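# Restock wall glove dispenser with two boxes from cart

## Task

Take both new glove boxes off the cart and set them into the vacant slots of the wall-mounted glove dispenser. The cart and the pedal bin are movable. Finish with both grippers open and the robot backed away from the boxes. The robot must stay upright and level the whole time, since a fall or lasting tilt counts as failure.

## Robot and tools

ROBOT. A Rainbow Robotics RB-Y1 in a physics simulator. It has a differential base with two drive wheels and two rear casters, a folding torso whose lower section (the leg) bends at ankle, knee and hip, two 7-joint arms each ending in a parallel gripper, and a pan/tilt head. The base is 0.66 m long and 0.58 m wide, and its front edge sits 0.10 m ahead of the drive axle. A bent leg can reach past that edge. Each arm is rated for 3 kg.

FRAMES. Base frame: origin on the floor halfway between the drive wheels, x forward, y left, z up. The chest, left_hand and right_hand positions in results use this frame. A hand point lies between its finger pads; the fingers point along the hand's -z and close along its x. Printed hand positions can be wrong, more so when the arm is stretched out. base_odometry is the base frame at scene start, built from wheel turns only, so wheel slip looks like travel; heading is positive to the left, -3.142 to 3.142.

execute_actions. Arguments: "actions", a list with zero or one action; "cameras", optional list drawn from head_camera, left_wrist_camera, right_wrist_camera, all (omitted, null or ["all"] gives every camera, [] gives none). An empty actions list just reports state and images. One action may contain:
- "base": exactly one relative command, measured from the base's last reported position. {"translate_m": d} drives straight d metres, forward positive, -3 to 3. {"rotate_rad": d} turns in place d radians, counter-clockwise (left) positive, -3.2 to 3.2. No sideways motion. A base move needing over 8.667 s is refused.
- "joints": a single dictionary covering torso, both arms, grippers and head, each value an absolute target (radians; grippers in metres of pad opening). Ranges: torso_squat_rad 0 to 1.2 (bigger lowers a level chest); torso_shift_rad -0.3 to 0.6 (positive pushes hips forward); torso_pitch_rad -0.2 to 1.4 (positive leans forward); torso_yaw_rad -1.5 to 1.5 (positive left). Shoulder pitch -2.356 to 2.356 (0 hangs, negative raises forward); left_shoulder_roll_rad 0 to 3.141 (positive out left), right_shoulder_roll_rad -3.141 to 0 (negative out right); shoulder yaw -2.094 to 2.094; elbow -2.617 to 0.01 (negative bends); forearm roll -3.141 to 3.141; wrist pitch -1.57 to 1.919 (negative tips hand forward); hand roll -2.705 to 2.705; grippers 0 to 0.1; head_pan_rad -0.523 to 0.523 (positive left); head_tilt_rad -0.35 to 1.57 (positive down). Yaw and roll signs are the same for both arms. Extra torso rules: squat+shift <= 1.52; squat-shift+pitch <= 1.57; shift+0.5 pitch-0.4 squat <= 0.7; shift+0.3 pitch-0.5 squat <= 0.39; breaking one leaves the torso short with off_target.
- "speeds": lower caps for this action only, translate_m 0.05 to 0.4 m/s, rotate_rad 0.1 to 1.509 rad/s (defaults are the maxima).
- "min_time_s": 0.1 to 8, the shortest duration of each arm and head motion.
All motions start together. An action lasts at most 15 s. Unknown keys or out-of-range numbers make the whole call rejected with no movement. Joints you leave out may still be driving to older targets. If one result reports a stop, later motion calls in that same reply are skipped.

GRASPING. To hold something, command an opening at least 0.005 m below its width; the gripper then reads off_target, which is expected.

OTHER TOOLS. wait: "seconds" 0 to 10, no new command, returns state and images. zoom_image: "camera" plus "region" [x0, y0, x1, y1] in pixels of that camera's latest image, up to 504 by 504 (head images are 896x504, wrist images 644x364). read_manual: optional "section", only "licences"; no motion. finished_scene: "scene" = the current scene's number; irreversible, reports success. A reply with no tool call ends everything.

RESULTS. The pictures line gives the image order. base_status and joint_status per motion: done; off_target (resting short, maybe still pushing); limit_stop_at_<name>; contact_stop (hit something hard; torso and arms only); time_out; stopped_with_arm (torso halted because an arm hit); limit_stop_at_own_body (guard halted before touching own body; move away); not_followed (arm targets withheld by the self/arm-collision check, shown with 'joint command not followed' and usually a 'cause:' line advising what to send); limit_stop_at_motor_heat. After contact_stop, time_out or stopped_with_arm the whole group (torso, left arm, or right arm) freezes and forgets targets. Recover in a separate action: arms back first, then torso. If both hands grip one object and the torso contact_stops immediately with nothing in the way, resend every arm joint at its current joint_positions value, then repeat the torso command. on_its_own lists uncommanded parts; 'held at' is a target, not a position. Motor temperatures are listed per arm; MOTOR HOT appears at 65 °C and an OVER-TEMPERATURE FAULT at 80 °C brakes the arm and halts the call. Changed camera calibrations are listed with pictures.

AVOID. Never let the arms strike or squeeze each other, grippers included; the collision check ignores hands and palms. Excess contact torque causes a 10 s full stop (limits 60.9 N m shoulders, 31.3 elbow, 21.7 wrist joints, held weight included). The base does not stop on hitting furniture, and a leg pressing furniture can shove the robot backward unseen in odometry. Heavy loads far in front of the wheels tip the robot forward. Avoid drops, slips, slams and hard shoves; objects may be briefly nudged by outside disturbances. Shorter robot motion time and less arm effort are better.

Each tool is called after "Emit:" as a command line: name --argument value for each argument, lists and objects as JSON in quotes; but a table of rows of numbers goes row by row, as --pt "numbers of a row", without its own name.

## Session

Emit:
execute_actions --actions '[]'

Scene clock: 0.00 s.
Motor temperatures (°C, as the motors report them): left_arm=[26 29 31 31 34 33 38] | right_arm=[27 29 30 30 33 32 32]
base_odometry: x=+0.000 y=+0.000 heading=+0.000 (m, m, rad; odometry frame)
base_status: not commanded
joint_positions: torso_squat_rad=+0.350 torso_shift_rad=+0.001 torso_pitch_rad=+0.000 torso_yaw_rad=+0.001 left_shoulder_pitch_rad=-0.015 left_shoulder_roll_rad=+0.005 left_shoulder_yaw_rad=-0.003 left_elbow_rad=-0.225 left_forearm_roll_rad=+0.017 left_wrist_pitch_rad=-0.006 left_hand_roll_rad=+0.014 left_gripper_m=+0.100 right_shoulder_pitch_rad=-0.040 right_shoulder_roll_rad=-0.031 right_shoulder_yaw_rad=-0.052 right_elbow_rad=-0.271 right_forearm_roll_rad=-0.006 right_wrist_pitch_rad=-0.007 right_hand_roll_rad=+0.002 right_gripper_m=+0.099 head_pan_rad=+0.000 head_tilt_rad=+0.400
joint_status: not commanded
chest: x=-0.2275 y=+0.0007 z=+1.2475 quat_wxyz=(+1.000, +0.000, +0.000, +0.000) (m; base frame)
left_hand: x=-0.1067 y=+0.2235 z=+0.5721 quat_wxyz=(+0.992, +0.000, -0.122, +0.012) (m; base frame)
right_hand: x=-0.0666 y=-0.2476 z=+0.5809 quat_wxyz=(+0.987, -0.017, -0.157, -0.018) (m; base frame)
pictures: head_camera, left_wrist_camera, right_wrist_camera
Images, in order (width x height): head_camera 896x504, left_wrist_camera 644x364, right_wrist_camera 644x364.

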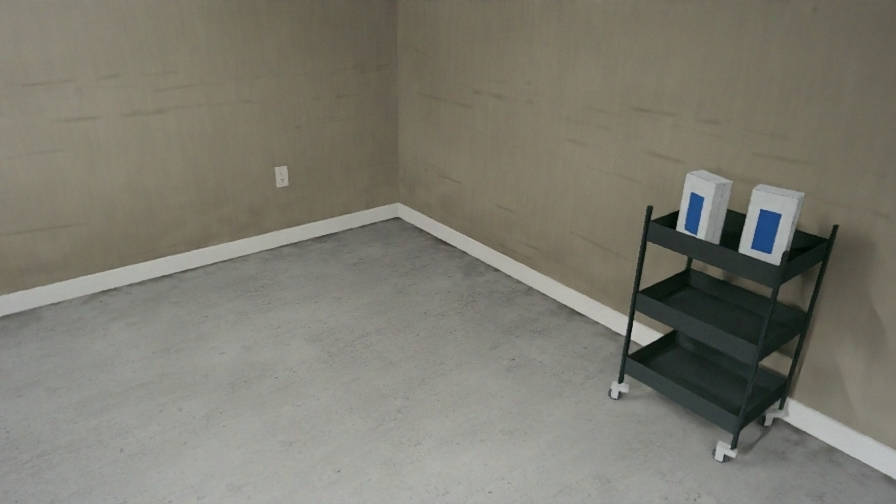

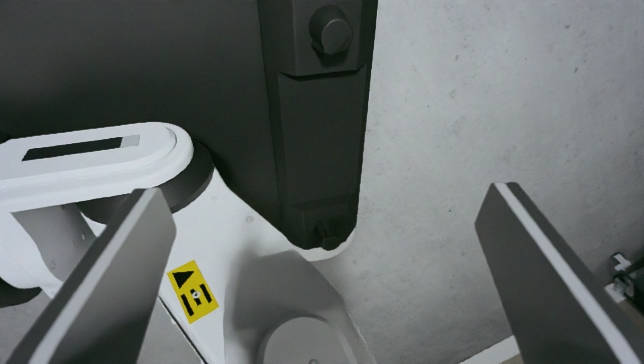

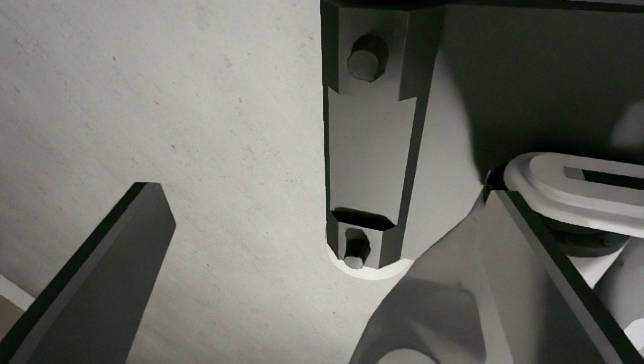

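Emit:
execute_actions --actions '[{"base":{"rotate_rad":-1.0},"joints":{"head_tilt_rad":0.2}}]' --cameras '["head_camera"]'

Emit:
execute_actions --actions '[{"base":{"rotate_rad":-1.1}}]' --cameras '["head_camera"]'

Scene clock: 13.60 s.
Motor temperatures (°C, as the motors report them): left_arm=[26 29 31 31 34 33 38] | right_arm=[27 29 30 30 33 32 32]
base_odometry: x=+0.000 y=+0.000 heading=-0.999 (m, m, rad; odometry frame)
base_status: done
joint_positions: torso_squat_rad=+0.350 torso_shift_rad=+0.001 torso_pitch_rad=+0.000 torso_yaw_rad=+0.001 left_shoulder_pitch_rad=-0.015 left_shoulder_roll_rad=+0.005 left_shoulder_yaw_rad=-0.003 left_elbow_rad=-0.225 left_forearm_roll_rad=+0.017 left_wrist_pitch_rad=-0.006 left_hand_roll_rad=+0.014 left_gripper_m=+0.100 right_shoulder_pitch_rad=-0.040 right_shoulder_roll_rad=-0.031 right_shoulder_yaw_rad=-0.052 right_elbow_rad=-0.271 right_forearm_roll_rad=-0.006 right_wrist_pitch_rad=-0.007 right_hand_roll_rad=+0.002 right_gripper_m=+0.099 head_pan_rad=+0.000 head_tilt_rad=+0.200
joint_status: all done
chest: x=-0.2275 y=+0.0007 z=+1.2475 quat_wxyz=(+1.000, +0.000, +0.000, +0.000) (m; base frame)
left_hand: x=-0.1067 y=+0.2235 z=+0.5721 quat_wxyz=(+0.992, +0.000, -0.122, +0.012) (m; base frame)
right_hand: x=-0.0666 y=-0.2476 z=+0.5809 quat_wxyz=(+0.987, -0.017, -0.157, -0.018) (m; base frame)
pictures: head_camera
camera_calibration (this result's frames):
head_camera: T_world_to_cam=[[-0.0509573, -0.998679, 0.0066418, -0.0206523], [-0.224923, 0.00499653, -0.974364, 1.4309], [0.973043, -0.0511448, -0.22488, 0.468975], [0, 0, 0, 1]] pos_world=[-0.135542, -0.00378893, 1.49982]
Images, in order (width x height): head_camera 896x504.

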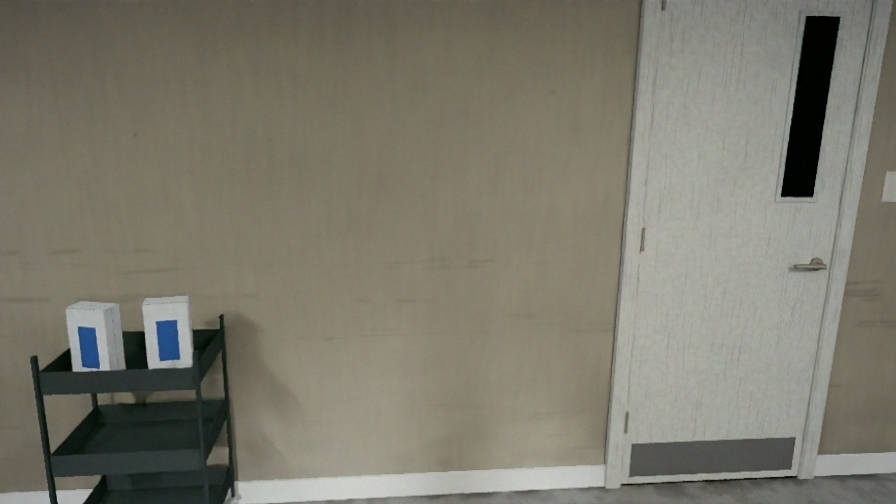

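Scene clock: 17.23 s.
Motor temperatures (°C, as the motors report them): left_arm=[26 29 31 31 34 33 38] | right_arm=[27 29 30 30 33 32 32]
base_odometry: x=+0.000 y=+0.000 heading=-2.098 (m, m, rad; odometry frame)
base_status: done
joint_positions: torso_squat_rad=+0.350 torso_shift_rad=+0.001 torso_pitch_rad=+0.000 torso_yaw_rad=+0.001 left_shoulder_pitch_rad=-0.015 left_shoulder_roll_rad=+0.005 left_shoulder_yaw_rad=-0.003 left_elbow_rad=-0.225 left_forearm_roll_rad=+0.017 left_wrist_pitch_rad=-0.006 left_hand_roll_rad=+0.014 left_gripper_m=+0.100 right_shoulder_pitch_rad=-0.040 right_shoulder_roll_rad=-0.031 right_shoulder_yaw_rad=-0.052 right_elbow_rad=-0.271 right_forearm_roll_rad=-0.006 right_wrist_pitch_rad=-0.007 right_hand_roll_rad=+0.002 right_gripper_m=+0.099 head_pan_rad=+0.000 head_tilt_rad=+0.200
joint_status: not commanded
chest: x=-0.2275 y=+0.0007 z=+1.2475 quat_wxyz=(+1.000, +0.000, +0.000, +0.000) (m; base frame)
left_hand: x=-0.1067 y=+0.2235 z=+0.5721 quat_wxyz=(+0.992, +0.000, -0.122, +0.012) (m; base frame)
right_hand: x=-0.0666 y=-0.2476 z=+0.5809 quat_wxyz=(+0.987, -0.017, -0.157, -0.018) (m; base frame)
pictures: head_camera
camera_calibration (this result's frames):
head_camera: T_world_to_cam=[[-0.0509572, -0.998679, 0.00662038, -0.0206378], [-0.224921, 0.00501732, -0.974364, 1.43091], [0.973044, -0.0511399, -0.22488, 0.468974], [0, 0, 0, 1]] pos_world=[-0.135542, -0.0038066, 1.49982]
Images, in order (width x height): head_camera 896x504.

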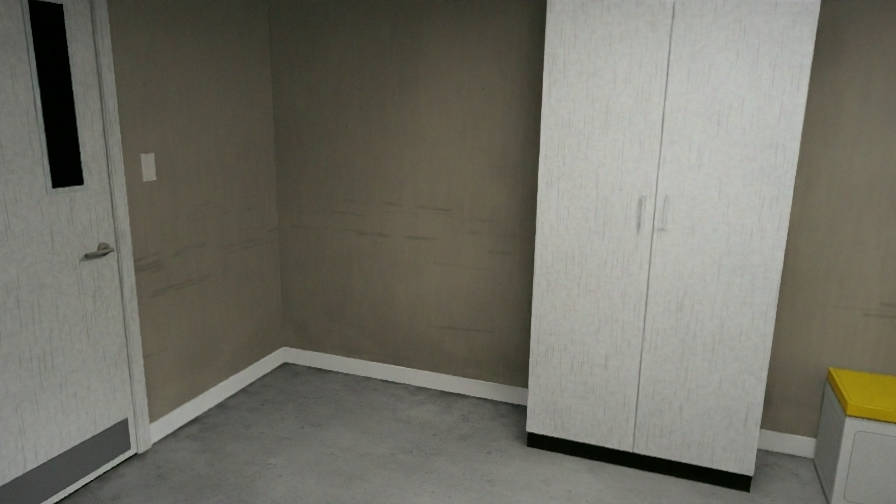

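Emit:
execute_actions --actions '[{"base":{"rotate_rad":-1.1}}]' --cameras '["head_camera"]'

Emit:
execute_actions --actions '[{"base":{"rotate_rad":-1.1}}]' --cameras '["head_camera"]'

Scene clock: 24.23 s.
Motor temperatures (°C, as the motors report them): left_arm=[26 29 31 31 34 33 38] | right_arm=[27 29 30 30 33 32 32]
base_odometry: x=+0.000 y=+0.001 heading=+3.086 (m, m, rad; odometry frame)
base_status: done
joint_positions: torso_squat_rad=+0.350 torso_shift_rad=+0.001 torso_pitch_rad=+0.000 torso_yaw_rad=+0.001 left_shoulder_pitch_rad=-0.015 left_shoulder_roll_rad=+0.005 left_shoulder_yaw_rad=-0.003 left_elbow_rad=-0.225 left_forearm_roll_rad=+0.017 left_wrist_pitch_rad=-0.006 left_hand_roll_rad=+0.014 left_gripper_m=+0.100 right_shoulder_pitch_rad=-0.040 right_shoulder_roll_rad=-0.031 right_shoulder_yaw_rad=-0.052 right_elbow_rad=-0.271 right_forearm_roll_rad=-0.006 right_wrist_pitch_rad=-0.007 right_hand_roll_rad=+0.002 right_gripper_m=+0.099 head_pan_rad=+0.000 head_tilt_rad=+0.200
joint_status: not commanded
chest: x=-0.2275 y=+0.0007 z=+1.2475 quat_wxyz=(+1.000, +0.000, +0.000, +0.000) (m; base frame)
left_hand: x=-0.1067 y=+0.2235 z=+0.5721 quat_wxyz=(+0.992, +0.000, -0.122, +0.012) (m; base frame)
right_hand: x=-0.0666 y=-0.2476 z=+0.5809 quat_wxyz=(+0.987, -0.017, -0.157, -0.018) (m; base frame)
pictures: head_camera
camera_calibration (this result's frames):
head_camera: T_world_to_cam=[[-0.0509572, -0.998679, 0.00661628, -0.0206342], [-0.224921, 0.0050213, -0.974364, 1.43091], [0.973044, -0.051139, -0.22488, 0.468973], [0, 0, 0, 1]] pos_world=[-0.135542, -0.00380916, 1.49982]
Images, in order (width x height): head_camera 896x504.

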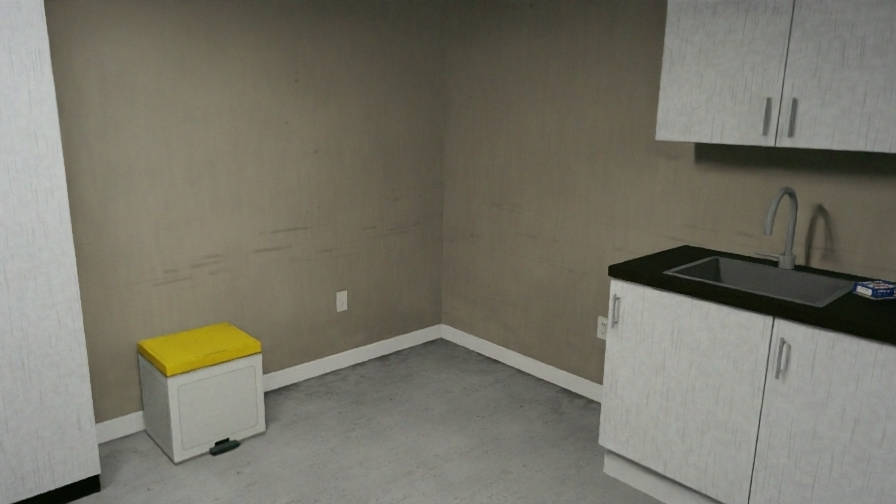

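Scene clock: 27.87 s.
Motor temperatures (°C, as the motors report them): left_arm=[26 29 31 31 34 33 38] | right_arm=[27 29 30 30 33 32 32]
base_odometry: x=+0.000 y=+0.001 heading=+1.986 (m, m, rad; odometry frame)
base_status: done
joint_positions: torso_squat_rad=+0.350 torso_shift_rad=+0.001 torso_pitch_rad=+0.000 torso_yaw_rad=+0.001 left_shoulder_pitch_rad=-0.015 left_shoulder_roll_rad=+0.005 left_shoulder_yaw_rad=-0.003 left_elbow_rad=-0.225 left_forearm_roll_rad=+0.017 left_wrist_pitch_rad=-0.006 left_hand_roll_rad=+0.014 left_gripper_m=+0.100 right_shoulder_pitch_rad=-0.040 right_shoulder_roll_rad=-0.031 right_shoulder_yaw_rad=-0.052 right_elbow_rad=-0.271 right_forearm_roll_rad=-0.006 right_wrist_pitch_rad=-0.007 right_hand_roll_rad=+0.002 right_gripper_m=+0.099 head_pan_rad=+0.000 head_tilt_rad=+0.200
joint_status: not commanded
chest: x=-0.2275 y=+0.0007 z=+1.2475 quat_wxyz=(+1.000, +0.000, +0.000, +0.000) (m; base frame)
left_hand: x=-0.1067 y=+0.2235 z=+0.5721 quat_wxyz=(+0.992, +0.000, -0.122, +0.012) (m; base frame)
right_hand: x=-0.0666 y=-0.2476 z=+0.5809 quat_wxyz=(+0.987, -0.017, -0.157, -0.018) (m; base frame)
pictures: head_camera
camera_calibration (this result's frames):
head_camera: T_world_to_cam=[[-0.0509573, -0.998679, 0.00661068, -0.0206295], [-0.224921, 0.0050268, -0.974364, 1.43091], [0.973044, -0.0511378, -0.22488, 0.468973], [0, 0, 0, 1]] pos_world=[-0.135542, -0.00381285, 1.49982]
Images, in order (width x height): head_camera 896x504.

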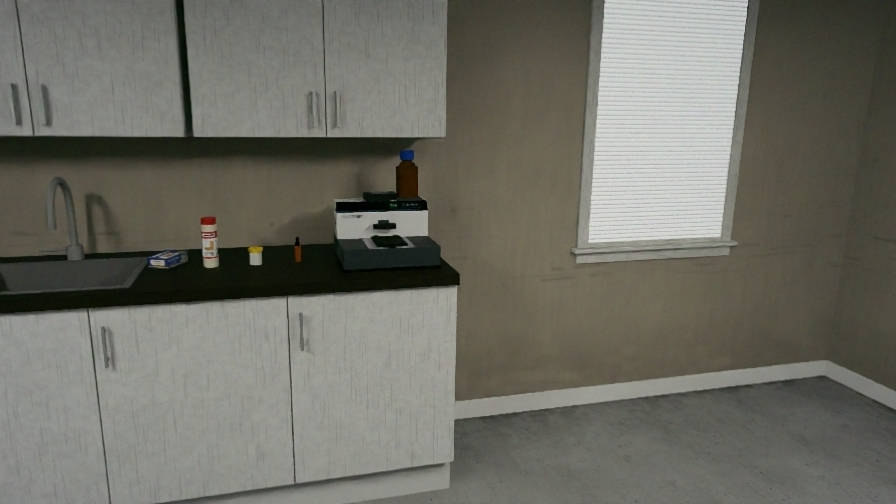

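Emit:
execute_actions --actions '[{"base":{"rotate_rad":-1.0},"joints":{"head_tilt_rad":0.0}}]' --cameras '["head_camera"]'

Emit:
execute_actions --actions '[{"base":{"rotate_rad":-1.0}}]' --cameras '["head_camera"]'

Scene clock: 36.03 s.
Motor temperatures (°C, as the motors report them): left_arm=[26 29 31 31 34 33 38] | right_arm=[27 29 30 30 33 32 32]
base_odometry: x=+0.000 y=+0.000 heading=+0.987 (m, m, rad; odometry frame)
base_status: done
joint_positions: torso_squat_rad=+0.350 torso_shift_rad=+0.001 torso_pitch_rad=+0.000 torso_yaw_rad=+0.001 left_shoulder_pitch_rad=-0.015 left_shoulder_roll_rad=+0.005 left_shoulder_yaw_rad=-0.003 left_elbow_rad=-0.225 left_forearm_roll_rad=+0.017 left_wrist_pitch_rad=-0.006 left_hand_roll_rad=+0.014 left_gripper_m=+0.100 right_shoulder_pitch_rad=-0.040 right_shoulder_roll_rad=-0.031 right_shoulder_yaw_rad=-0.052 right_elbow_rad=-0.271 right_forearm_roll_rad=-0.006 right_wrist_pitch_rad=-0.007 right_hand_roll_rad=+0.002 right_gripper_m=+0.099 head_pan_rad=+0.000 head_tilt_rad=+0.000
joint_status: all done
chest: x=-0.2275 y=+0.0007 z=+1.2475 quat_wxyz=(+1.000, +0.000, +0.000, +0.000) (m; base frame)
left_hand: x=-0.1067 y=+0.2235 z=+0.5721 quat_wxyz=(+0.992, +0.000, -0.122, +0.012) (m; base frame)
right_hand: x=-0.0666 y=-0.2476 z=+0.5809 quat_wxyz=(+0.987, -0.017, -0.157, -0.018) (m; base frame)
pictures: head_camera
camera_calibration (this result's frames):
head_camera: T_world_to_cam=[[-0.0511879, -0.998682, -0.00376054, -0.00565634], [-0.0268386, 0.00513972, -0.999627, 1.50818], [0.998328, -0.0510678, -0.0270663, 0.187821], [0, 0, 0, 1]] pos_world=[-0.147319, -0.00380888, 1.51268]
Images, in order (width x height): head_camera 896x504.

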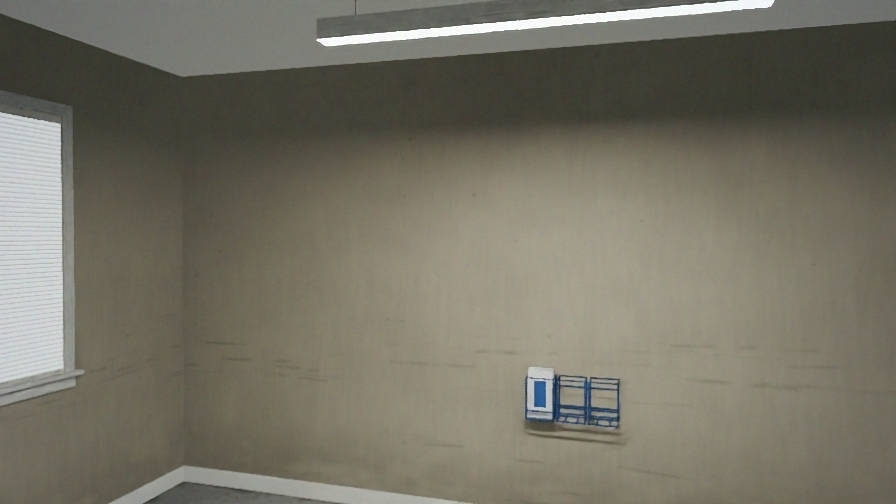

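Scene clock: 39.43 s.
Motor temperatures (°C, as the motors report them): left_arm=[26 29 31 31 34 33 38] | right_arm=[27 29 30 30 33 32 32]
base_odometry: x=+0.000 y=+0.000 heading=-0.012 (m, m, rad; odometry frame)
base_status: done
joint_positions: torso_squat_rad=+0.350 torso_shift_rad=+0.001 torso_pitch_rad=+0.000 torso_yaw_rad=+0.001 left_shoulder_pitch_rad=-0.015 left_shoulder_roll_rad=+0.005 left_shoulder_yaw_rad=-0.003 left_elbow_rad=-0.225 left_forearm_roll_rad=+0.017 left_wrist_pitch_rad=-0.006 left_hand_roll_rad=+0.014 left_gripper_m=+0.100 right_shoulder_pitch_rad=-0.040 right_shoulder_roll_rad=-0.031 right_shoulder_yaw_rad=-0.052 right_elbow_rad=-0.271 right_forearm_roll_rad=-0.006 right_wrist_pitch_rad=-0.007 right_hand_roll_rad=+0.002 right_gripper_m=+0.099 head_pan_rad=+0.000 head_tilt_rad=+0.000
joint_status: not commanded
chest: x=-0.2275 y=+0.0007 z=+1.2475 quat_wxyz=(+1.000, +0.000, +0.000, +0.000) (m; base frame)
left_hand: x=-0.1067 y=+0.2235 z=+0.5721 quat_wxyz=(+0.992, +0.000, -0.122, +0.012) (m; base frame)
right_hand: x=-0.0666 y=-0.2476 z=+0.5809 quat_wxyz=(+0.987, -0.017, -0.157, -0.018) (m; base frame)
pictures: head_camera
camera_calibration (this result's frames):
head_camera: T_world_to_cam=[[-0.0511874, -0.998682, -0.00376478, -0.00565223], [-0.0268376, 0.0051439, -0.999627, 1.50818], [0.998328, -0.0510673, -0.0270655, 0.187819], [0, 0, 0, 1]] pos_world=[-0.147318, -0.00381129, 1.51268]
Images, in order (width x height): head_camera 896x504.

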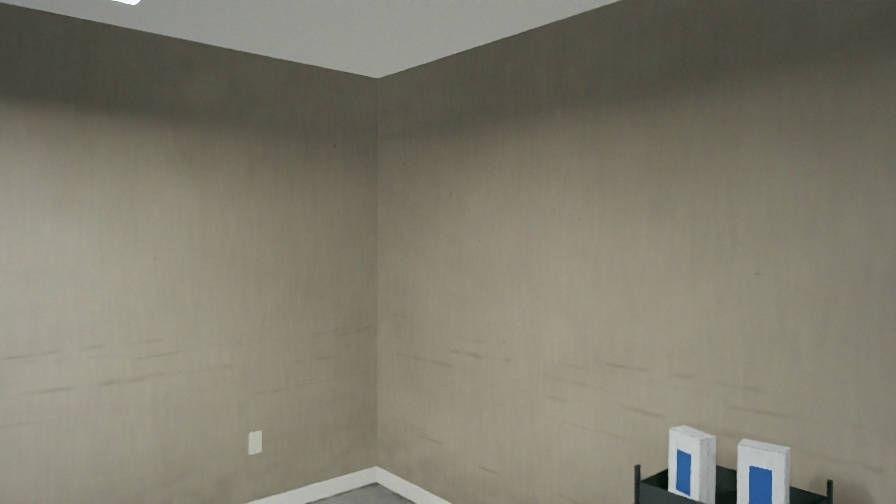

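Emit:
execute_actions --actions '[{"base":{"rotate_rad":-0.05},"joints":{"head_tilt_rad":0.5}}]' --cameras '[]'

Emit:
execute_actions --actions '[{"base":{"translate_m":1.0}}]' --cameras '[]'

Emit:
execute_actions --actions '[{"base":{"rotate_rad":-0.88}}]' --cameras '["head_camera"]'

Scene clock: 57.00 s.
Motor temperatures (°C, as the motors report them): left_arm=[26 29 31 31 34 33 38] | right_arm=[27 29 30 30 33 32 32]
base_odometry: x=+0.000 y=+0.000 heading=-0.061 (m, m, rad; odometry frame)
base_status: done
joint_positions: torso_squat_rad=+0.350 torso_shift_rad=+0.001 torso_pitch_rad=+0.000 torso_yaw_rad=+0.001 left_shoulder_pitch_rad=-0.015 left_shoulder_roll_rad=+0.005 left_shoulder_yaw_rad=-0.003 left_elbow_rad=-0.225 left_forearm_roll_rad=+0.017 left_wrist_pitch_rad=-0.006 left_hand_roll_rad=+0.014 left_gripper_m=+0.100 right_shoulder_pitch_rad=-0.040 right_shoulder_roll_rad=-0.031 right_shoulder_yaw_rad=-0.052 right_elbow_rad=-0.271 right_forearm_roll_rad=-0.006 right_wrist_pitch_rad=-0.007 right_hand_roll_rad=+0.002 right_gripper_m=+0.099 head_pan_rad=+0.000 head_tilt_rad=+0.500
joint_status: all done
chest: x=-0.2275 y=+0.0007 z=+1.2475 quat_wxyz=(+1.000, +0.000, +0.000, +0.000) (m; base frame)
left_hand: x=-0.1067 y=+0.2235 z=+0.5721 quat_wxyz=(+0.992, +0.000, -0.122, +0.012) (m; base frame)
right_hand: x=-0.0666 y=-0.2476 z=+0.5809 quat_wxyz=(+0.987, -0.017, -0.157, -0.018) (m; base frame)
pictures: none
No camera images: the call's "cameras" was empty. Leave "cameras" out to get every camera's image.

Scene clock: 61.13 s.
Motor temperatures (°C, as the motors report them): left_arm=[26 29 31 31 34 33 38] | right_arm=[27 29 30 30 33 32 32]
base_odometry: x=+0.998 y=-0.062 heading=-0.062 (m, m, rad; odometry frame)
base_status: done
joint_positions: torso_squat_rad=+0.350 torso_shift_rad=+0.001 torso_pitch_rad=+0.000 torso_yaw_rad=+0.001 left_shoulder_pitch_rad=-0.015 left_shoulder_roll_rad=+0.005 left_shoulder_yaw_rad=-0.003 left_elbow_rad=-0.225 left_forearm_roll_rad=+0.017 left_wrist_pitch_rad=-0.006 left_hand_roll_rad=+0.014 left_gripper_m=+0.100 right_shoulder_pitch_rad=-0.040 right_shoulder_roll_rad=-0.031 right_shoulder_yaw_rad=-0.052 right_elbow_rad=-0.271 right_forearm_roll_rad=-0.006 right_wrist_pitch_rad=-0.007 right_hand_roll_rad=+0.002 right_gripper_m=+0.099 head_pan_rad=+0.000 head_tilt_rad=+0.500
joint_status: not commanded
chest: x=-0.2275 y=+0.0007 z=+1.2475 quat_wxyz=(+1.000, +0.000, +0.000, +0.000) (m; base frame)
left_hand: x=-0.1067 y=+0.2235 z=+0.5721 quat_wxyz=(+0.992, +0.000, -0.122, +0.012) (m; base frame)
right_hand: x=-0.0666 y=-0.2476 z=+0.5809 quat_wxyz=(+0.987, -0.017, -0.157, -0.018) (m; base frame)
pictures: none
No camera images: the call's "cameras" was empty. Leave "cameras" out to get every camera's image.

Scene clock: 64.37 s.
Motor temperatures (°C, as the motors report them): left_arm=[26 29 31 31 34 33 38] | right_arm=[27 29 30 30 33 32 32]
base_odometry: x=+0.997 y=-0.062 heading=-0.941 (m, m, rad; odometry frame)
base_status: done
joint_positions: torso_squat_rad=+0.350 torso_shift_rad=+0.001 torso_pitch_rad=+0.000 torso_yaw_rad=+0.001 left_shoulder_pitch_rad=-0.015 left_shoulder_roll_rad=+0.005 left_shoulder_yaw_rad=-0.003 left_elbow_rad=-0.225 left_forearm_roll_rad=+0.017 left_wrist_pitch_rad=-0.006 left_hand_roll_rad=+0.014 left_gripper_m=+0.100 right_shoulder_pitch_rad=-0.040 right_shoulder_roll_rad=-0.031 right_shoulder_yaw_rad=-0.052 right_elbow_rad=-0.271 right_forearm_roll_rad=-0.006 right_wrist_pitch_rad=-0.007 right_hand_roll_rad=+0.002 right_gripper_m=+0.099 head_pan_rad=+0.000 head_tilt_rad=+0.500
joint_status: not commanded
chest: x=-0.2275 y=+0.0007 z=+1.2475 quat_wxyz=(+1.000, +0.000, +0.000, +0.000) (m; base frame)
left_hand: x=-0.1067 y=+0.2235 z=+0.5721 quat_wxyz=(+0.992, +0.000, -0.122, +0.012) (m; base frame)
right_hand: x=-0.0666 y=-0.2476 z=+0.5809 quat_wxyz=(+0.987, -0.017, -0.157, -0.018) (m; base frame)
pictures: head_camera
camera_calibration (this result's frames):
head_camera: T_world_to_cam=[[-0.0467799, -0.998672, 0.0215715, -0.0414227], [-0.502831, 0.00488313, -0.864371, 1.21461], [0.863118, -0.051282, -0.502392, 0.848061], [0, 0, 0, 1]] pos_world=[-0.123173, -0.00380853, 1.47682]
Images, in order (width x height): head_camera 896x504.

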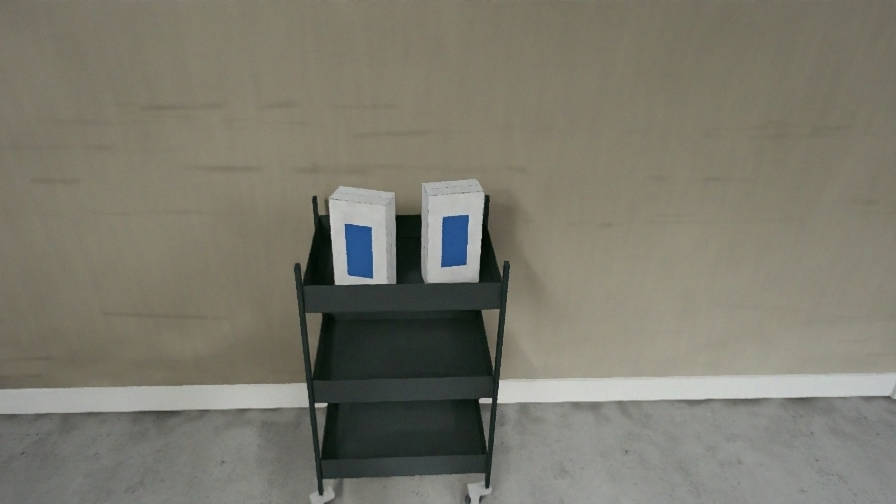

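Emit:
execute_actions --actions '[{"base":{"translate_m":0.5},"joints":{"head_tilt_rad":0.75}}]' --cameras '["head_camera"]'

Scene clock: 75.03 s.
Motor temperatures (°C, as the motors report them): left_arm=[26 29 31 31 34 33 38] | right_arm=[27 29 30 30 33 32 32]
base_odometry: x=+1.291 y=-0.466 heading=-0.943 (m, m, rad; odometry frame)
base_status: done
joint_positions: torso_squat_rad=+0.350 torso_shift_rad=+0.001 torso_pitch_rad=+0.000 torso_yaw_rad=+0.001 left_shoulder_pitch_rad=-0.015 left_shoulder_roll_rad=+0.005 left_shoulder_yaw_rad=-0.003 left_elbow_rad=-0.225 left_forearm_roll_rad=+0.017 left_wrist_pitch_rad=-0.006 left_hand_roll_rad=+0.014 left_gripper_m=+0.100 right_shoulder_pitch_rad=-0.040 right_shoulder_roll_rad=-0.031 right_shoulder_yaw_rad=-0.052 right_elbow_rad=-0.271 right_forearm_roll_rad=-0.006 right_wrist_pitch_rad=-0.007 right_hand_roll_rad=+0.002 right_gripper_m=+0.099 head_pan_rad=+0.000 head_tilt_rad=+0.750
joint_status: all done
chest: x=-0.2275 y=+0.0007 z=+1.2475 quat_wxyz=(+1.000, +0.000, +0.000, +0.000) (m; base frame)
left_hand: x=-0.1067 y=+0.2235 z=+0.5721 quat_wxyz=(+0.992, +0.000, -0.122, +0.012) (m; base frame)
right_hand: x=-0.0666 y=-0.2476 z=+0.5809 quat_wxyz=(+0.987, -0.017, -0.157, -0.018) (m; base frame)
pictures: head_camera
camera_calibration (this result's frames):
head_camera: T_world_to_cam=[[-0.0400346, -0.998665, 0.0326383, -0.0560586], [-0.701088, 0.00480119, -0.713058, 0.954878], [0.71195, -0.0514294, -0.700345, 1.10352], [0, 0, 0, 1]] pos_world=[-0.118442, -0.00381499, 1.45556]
Images, in order (width x height): head_camera 896x504.

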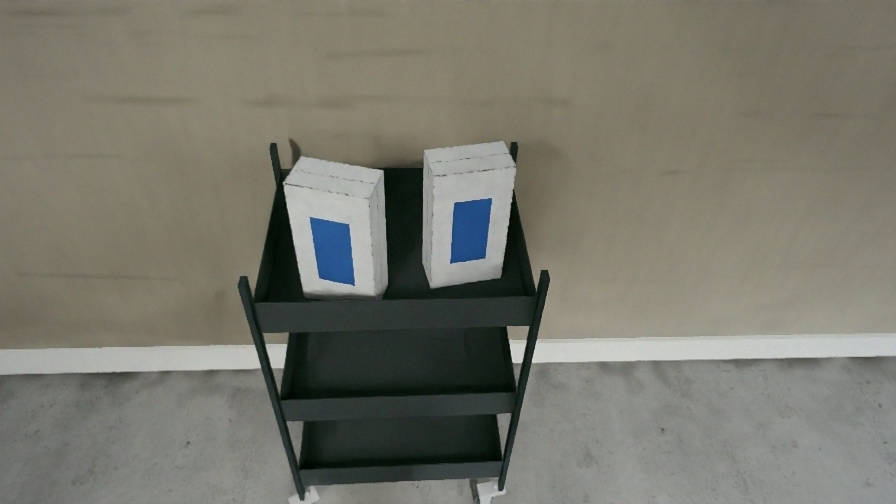

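Emit:
execute_actions --actions '[{"joints":{"torso_squat_rad":0.1,"torso_shift_rad":0.1,"right_shoulder_pitch_rad":-0.95,"right_shoulder_roll_rad":-0.05,"right_shoulder_yaw_rad":0.147,"right_elbow_rad":-0.92,"right_forearm_roll_rad":-0.285,"right_wrist_pitch_rad":1.777,"right_hand_roll_rad":0,"left_shoulder_pitch_rad":-0.95,"left_shoulder_roll_rad":0.05,"left_shoulder_yaw_rad":-0.147,"left_elbow_rad":-0.92,"left_forearm_roll_rad":0.285,"left_wrist_pitch_rad":1.777,"left_hand_roll_rad":0}}]'

Scene clock: 142.40 s.
Motor temperatures (°C, as the motors report them): left_arm=[26 29 31 31 34 33 38] | right_arm=[27 29 30 30 33 32 32]
base_odometry: x=+1.291 y=-0.466 heading=-0.943 (m, m, rad; odometry frame)
base_status: not commanded
joint_positions: torso_squat_rad=+0.100 torso_shift_rad=+0.100 torso_pitch_rad=+0.000 torso_yaw_rad=+0.001 left_shoulder_pitch_rad=-0.951 left_shoulder_roll_rad=+0.050 left_shoulder_yaw_rad=-0.147 left_elbow_rad=-0.920 left_forearm_roll_rad=+0.285 left_wrist_pitch_rad=+1.777 left_hand_roll_rad=+0.000 left_gripper_m=+0.100 right_shoulder_pitch_rad=-0.950 right_shoulder_roll_rad=-0.050 right_shoulder_yaw_rad=+0.147 right_elbow_rad=-0.920 right_forearm_roll_rad=-0.285 right_wrist_pitch_rad=+1.777 right_hand_roll_rad=+0.000 right_gripper_m=+0.099 head_pan_rad=+0.000 head_tilt_rad=+0.750
joint_status: all done
chest: x=-0.1584 y=+0.0007 z=+1.2829 quat_wxyz=(+1.000, +0.000, +0.000, +0.000) (m; base frame)
left_hand: x=+0.3126 y=+0.0918 z=+1.0066 quat_wxyz=(+0.980, +0.000, +0.000, -0.199) (m; base frame)
right_hand: x=+0.3126 y=-0.0898 z=+1.0064 quat_wxyz=(+0.980, +0.000, +0.000, +0.200) (m; base frame)
pictures: head_camera, left_wrist_camera, right_wrist_camera
camera_calibration (this result's frames):
head_camera: T_world_to_cam=[[-0.0400431, -0.998665, 0.0326398, -0.0544179], [-0.700987, 0.00479881, -0.713158, 1.02872], [0.712049, -0.0514371, -0.700243, 1.07906], [0, 0, 0, 1]] pos_world=[-0.0493978, -0.00377831, 1.49102]
left_wrist_camera: T_world_to_cam=[[0.917197, -0.39828, 0.0110595, -0.261219], [-0.304383, -0.682511, 0.664476, -0.486033], [-0.2571, -0.612822, -0.747227, 0.978852], [0, 0, 0, 1]] pos_world=[0.343312, 0.164101, 1.05727]
right_wrist_camera: T_world_to_cam=[[-0.918729, -0.393814, -0.0291126, 0.283127], [-0.316451, 0.690137, 0.650823, -0.465397], [-0.236211, 0.607143, -0.758671, 0.981824], [0, 0, 0, 1]] pos_world=[0.344759, -0.163421, 1.05601]
Images, in order (width x height): head_camera 896x504, left_wrist_camera 644x364, right_wrist_camera 644x364.

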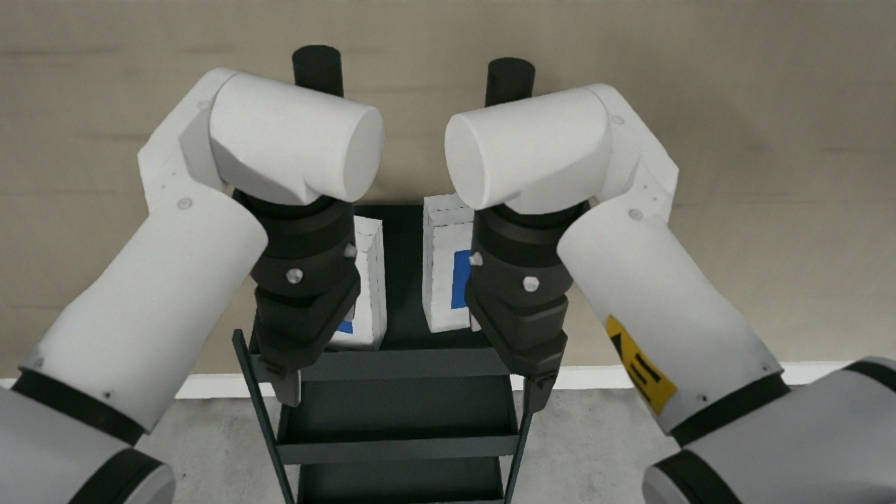

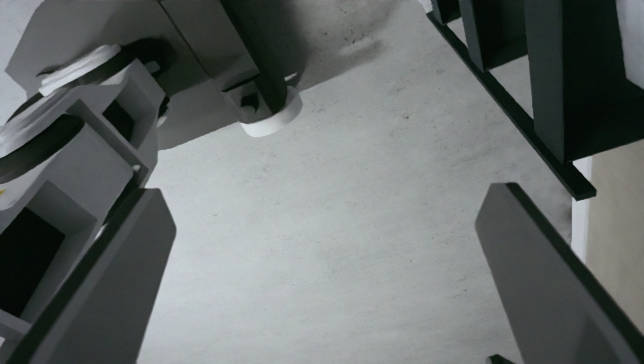

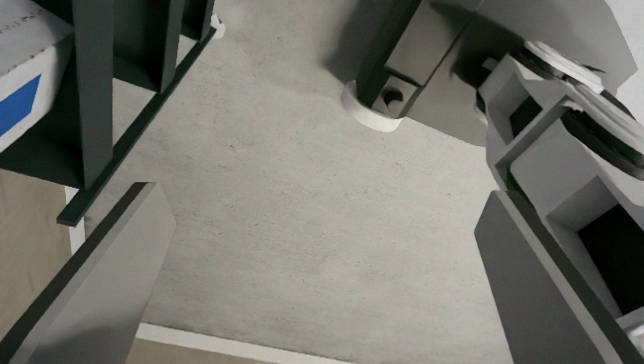

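Emit:
execute_actions --actions '[{"base":{"translate_m":0.29},"joints":{"right_hand_roll_rad":-0.2,"left_hand_roll_rad":0.15,"head_tilt_rad":0.9}}]'

Scene clock: 151.63 s.
Motor temperatures (°C, as the motors report them): left_arm=[27 29 31 31 34 33 38] | right_arm=[27 29 30 30 33 32 32]
base_odometry: x=+1.462 y=-0.701 heading=-0.943 (m, m, rad; odometry frame)
base_status: done
joint_positions: torso_squat_rad=+0.100 torso_shift_rad=+0.100 torso_pitch_rad=+0.000 torso_yaw_rad=+0.001 left_shoulder_pitch_rad=-0.951 left_shoulder_roll_rad=+0.050 left_shoulder_yaw_rad=-0.147 left_elbow_rad=-0.920 left_forearm_roll_rad=+0.285 left_wrist_pitch_rad=+1.777 left_hand_roll_rad=+0.150 left_gripper_m=+0.100 right_shoulder_pitch_rad=-0.950 right_shoulder_roll_rad=-0.050 right_shoulder_yaw_rad=+0.147 right_elbow_rad=-0.920 right_forearm_roll_rad=-0.285 right_wrist_pitch_rad=+1.777 right_hand_roll_rad=-0.200 right_gripper_m=+0.099 head_pan_rad=+0.000 head_tilt_rad=+0.900
joint_status: all done
chest: x=-0.1583 y=+0.0007 z=+1.2830 quat_wxyz=(+1.000, +0.000, +0.000, +0.000) (m; base frame)
left_hand: x=+0.3126 y=+0.0918 z=+1.0065 quat_wxyz=(+0.992, +0.000, +0.000, -0.125) (m; base frame)
right_hand: x=+0.3126 y=-0.0899 z=+1.0063 quat_wxyz=(+0.995, +0.000, +0.000, +0.101) (m; base frame)
pictures: head_camera, left_wrist_camera, right_wrist_camera
camera_calibration (this result's frames):
head_camera: T_world_to_cam=[[-0.0347465, -0.99866, 0.0383575, -0.062173], [-0.799747, 0.00476801, -0.600319, 0.847965], [0.599331, -0.0515353, -0.79884, 1.20987], [0, 0, 0, 1]] pos_world=[-0.0491176, -0.00378173, 1.47793]
left_wrist_camera: T_world_to_cam=[[0.966383, -0.256875, 0.0108998, -0.289401], [-0.198952, -0.720273, 0.664549, -0.515537], [-0.162855, -0.644377, -0.747165, 0.952188], [0, 0, 0, 1]] pos_world=[0.332174, 0.167901, 1.0572]
right_wrist_camera: T_world_to_cam=[[-0.978648, -0.203476, -0.0290898, 0.318922], [-0.173048, 0.739254, 0.650813, -0.505754], [-0.11092, 0.641951, -0.75868, 0.945746], [0, 0, 0, 1]] pos_world=[0.329495, -0.168349, 1.05595]
Images, in order (width x height): head_camera 896x504, left_wrist_camera 644x364, right_wrist_camera 644x364.

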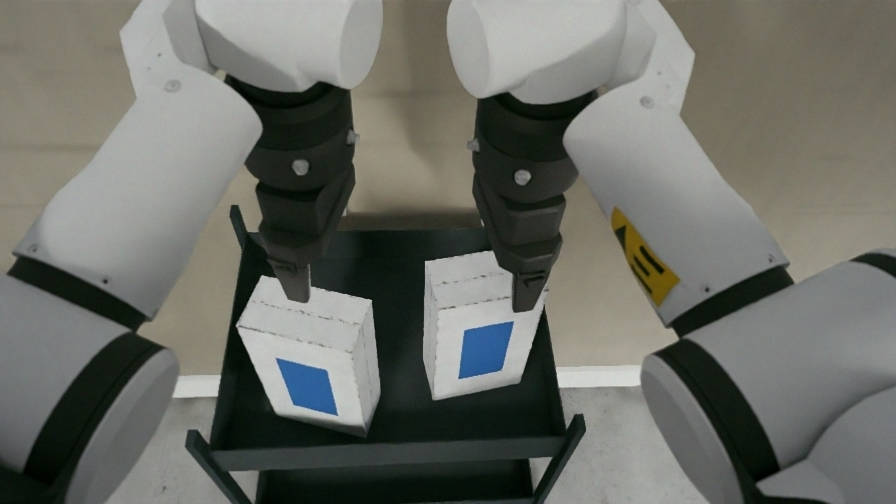

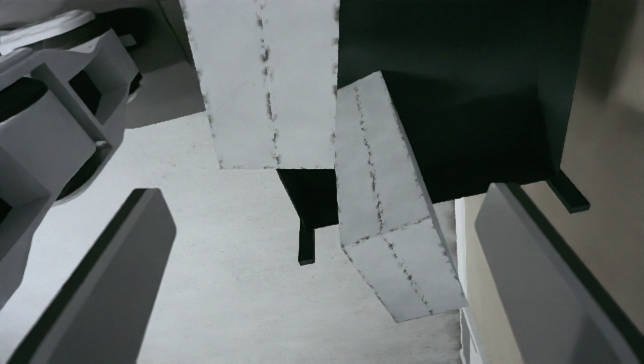

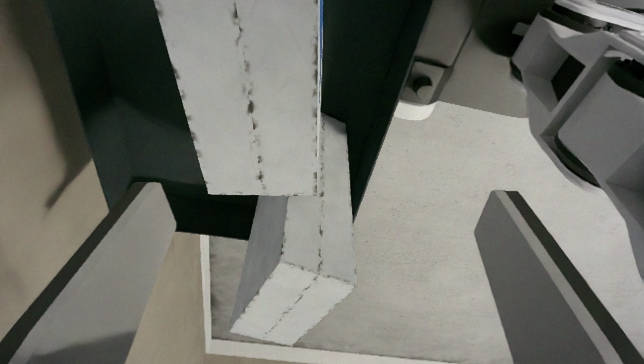

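Emit:
execute_actions --actions '[{"joints":{"right_shoulder_pitch_rad":-1.13,"right_elbow_rad":-0.55,"right_wrist_pitch_rad":1.587,"left_shoulder_pitch_rad":-0.83,"left_elbow_rad":-1.165,"left_wrist_pitch_rad":1.9}}]'

Scene clock: 170.93 s.
Motor temperatures (°C, as the motors report them): left_arm=[28 29 31 32 34 33 38] | right_arm=[28 29 30 31 33 32 32]
base_odometry: x=+1.462 y=-0.701 heading=-0.943 (m, m, rad; odometry frame)
base_status: not commanded
joint_positions: torso_squat_rad=+0.100 torso_shift_rad=+0.100 torso_pitch_rad=+0.000 torso_yaw_rad=+0.001 left_shoulder_pitch_rad=-0.831 left_shoulder_roll_rad=+0.050 left_shoulder_yaw_rad=-0.147 left_elbow_rad=-1.165 left_forearm_roll_rad=+0.285 left_wrist_pitch_rad=+1.900 left_hand_roll_rad=+0.150 left_gripper_m=+0.100 right_shoulder_pitch_rad=-1.130 right_shoulder_roll_rad=-0.050 right_shoulder_yaw_rad=+0.147 right_elbow_rad=-0.550 right_forearm_roll_rad=-0.285 right_wrist_pitch_rad=+1.587 right_hand_roll_rad=-0.200 right_gripper_m=+0.099 head_pan_rad=+0.000 head_tilt_rad=+0.900
joint_status: all done
chest: x=-0.1584 y=+0.0007 z=+1.2830 quat_wxyz=(+1.000, +0.000, +0.000, +0.000) (m; base frame)
left_hand: x=+0.2887 y=+0.0923 z=+1.0150 quat_wxyz=(+0.990, -0.014, -0.001, -0.137) (m; base frame)
right_hand: x=+0.3387 y=-0.0991 z=+0.9975 quat_wxyz=(+0.997, -0.026, -0.004, +0.078) (m; base frame)
pictures: head_camera, left_wrist_camera, right_wrist_camera
camera_calibration (this result's frames):
head_camera: T_world_to_cam=[[-0.0347483, -0.998659, 0.0383772, -0.062186], [-0.799746, 0.00475758, -0.60032, 0.847965], [0.599333, -0.0515521, -0.798838, 1.20987], [0, 0, 0, 1]] pos_world=[-0.04912, -0.00376537, 1.47793]
left_wrist_camera: T_world_to_cam=[[0.960055, -0.279309, 0.0167333, -0.26825], [-0.214495, -0.696234, 0.685018, -0.544054], [-0.179682, -0.661245, -0.728334, 0.94226], [0, 0, 0, 1]] pos_world=[0.310144, 0.169351, 1.06346]
right_wrist_camera: T_world_to_cam=[[-0.986571, -0.159836, -0.0336165, 0.353877], [-0.14687, 0.778089, 0.610743, -0.453713], [-0.0714619, 0.607479, -0.791115, 0.9635], [0, 0, 0, 1]] pos_world=[0.351341, -0.175714, 1.05124]
Images, in order (width x height): head_camera 896x504, left_wrist_camera 644x364, right_wrist_camera 644x364.

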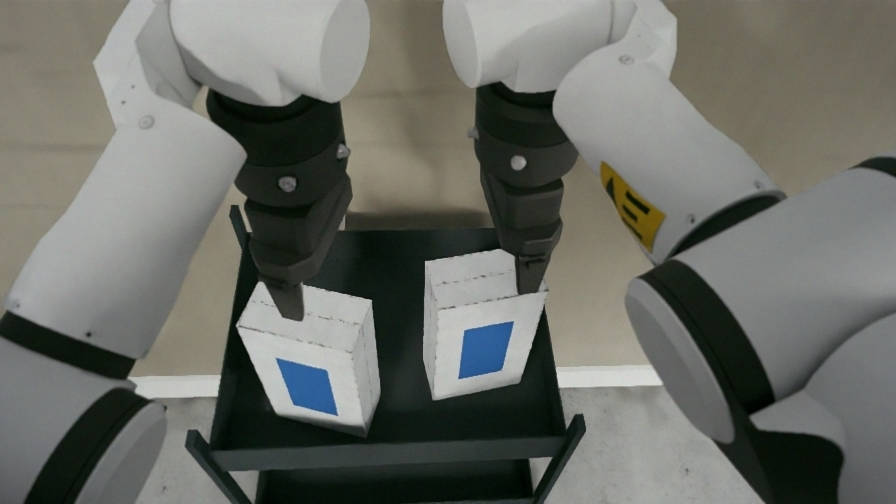

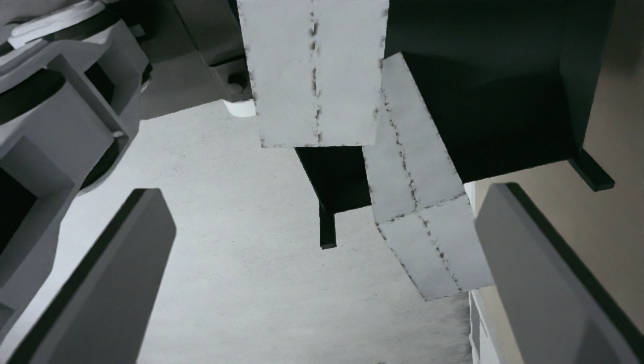

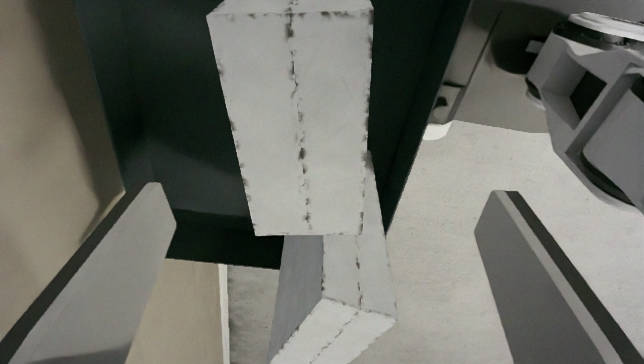

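Emit:
execute_actions --actions '[{"joints":{"torso_squat_rad":0.61,"torso_shift_rad":0.12}}]'

Scene clock: 178.20 s.
Motor temperatures (°C, as the motors report them): left_arm=[28 29 31 32 34 33 38] | right_arm=[29 29 30 31 33 32 32]
base_odometry: x=+1.462 y=-0.701 heading=-0.943 (m, m, rad; odometry frame)
base_status: not commanded
joint_positions: torso_squat_rad=+0.610 torso_shift_rad=+0.120 torso_pitch_rad=+0.000 torso_yaw_rad=+0.001 left_shoulder_pitch_rad=-0.831 left_shoulder_roll_rad=+0.050 left_shoulder_yaw_rad=-0.147 left_elbow_rad=-1.165 left_forearm_roll_rad=+0.285 left_wrist_pitch_rad=+1.900 left_hand_roll_rad=+0.150 left_gripper_m=+0.100 right_shoulder_pitch_rad=-1.130 right_shoulder_roll_rad=-0.050 right_shoulder_yaw_rad=+0.147 right_elbow_rad=-0.550 right_forearm_roll_rad=-0.285 right_wrist_pitch_rad=+1.587 right_hand_roll_rad=-0.200 right_gripper_m=+0.099 head_pan_rad=+0.000 head_tilt_rad=+0.900
joint_status: all done
chest: x=-0.1593 y=+0.0006 z=+1.1596 quat_wxyz=(+1.000, +0.000, +0.000, +0.000) (m; base frame)
left_hand: x=+0.2878 y=+0.0922 z=+0.8917 quat_wxyz=(+0.990, -0.014, -0.001, -0.137) (m; base frame)
right_hand: x=+0.3378 y=-0.0993 z=+0.8743 quat_wxyz=(+0.997, -0.026, -0.004, +0.078) (m; base frame)
pictures: head_camera, left_wrist_camera, right_wrist_camera
camera_calibration (this result's frames):
head_camera: T_world_to_cam=[[-0.0347569, -0.998659, 0.0383692, -0.0575913], [-0.799607, 0.00475736, -0.600505, 0.773367], [0.599517, -0.051552, -0.7987, 1.11175], [0, 0, 0, 1]] pos_world=[-0.0501246, -0.00388038, 1.35457]
left_wrist_camera: T_world_to_cam=[[0.960062, -0.279278, 0.0168758, -0.265461], [-0.214574, -0.696241, 0.684986, -0.459799], [-0.179552, -0.66125, -0.728361, 0.852204], [0, 0, 0, 1]] pos_world=[0.309213, 0.169252, 0.940148]
right_wrist_camera: T_world_to_cam=[[-0.98657, -0.159807, -0.0337947, 0.348982], [-0.146959, 0.778108, 0.610697, -0.378381], [-0.0712979, 0.607462, -0.791143, 0.865952], [0, 0, 0, 1]] pos_world=[0.350429, -0.175842, 0.927962]
Images, in order (width x height): head_camera 896x504, left_wrist_camera 644x364, right_wrist_camera 644x364.

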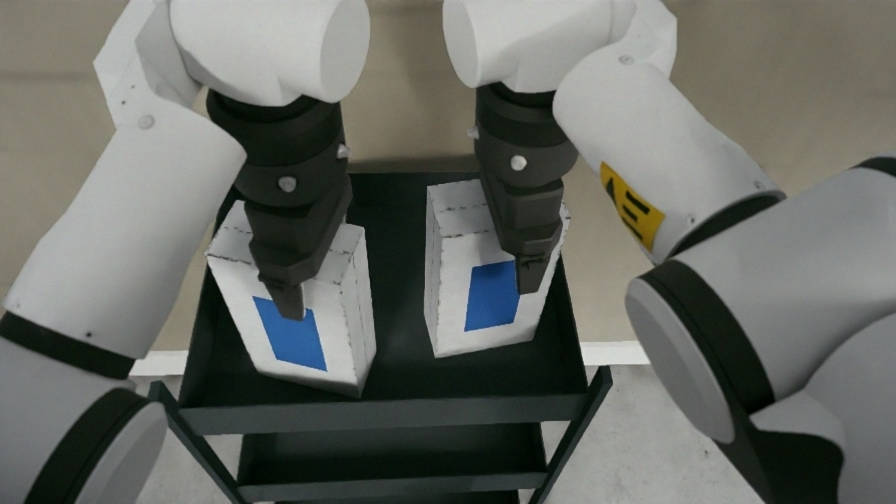

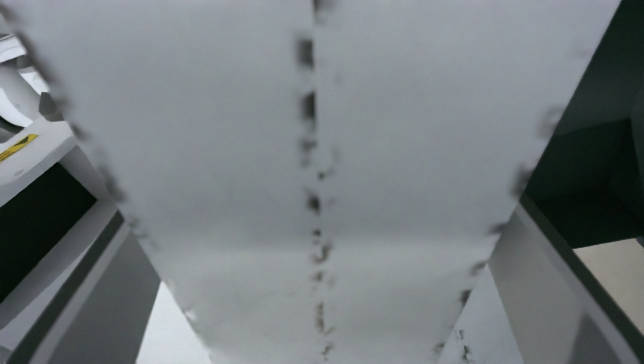

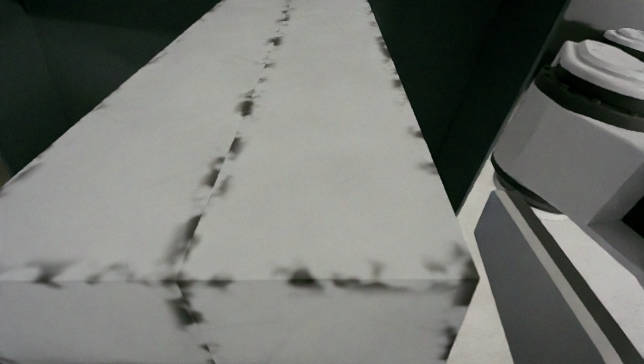

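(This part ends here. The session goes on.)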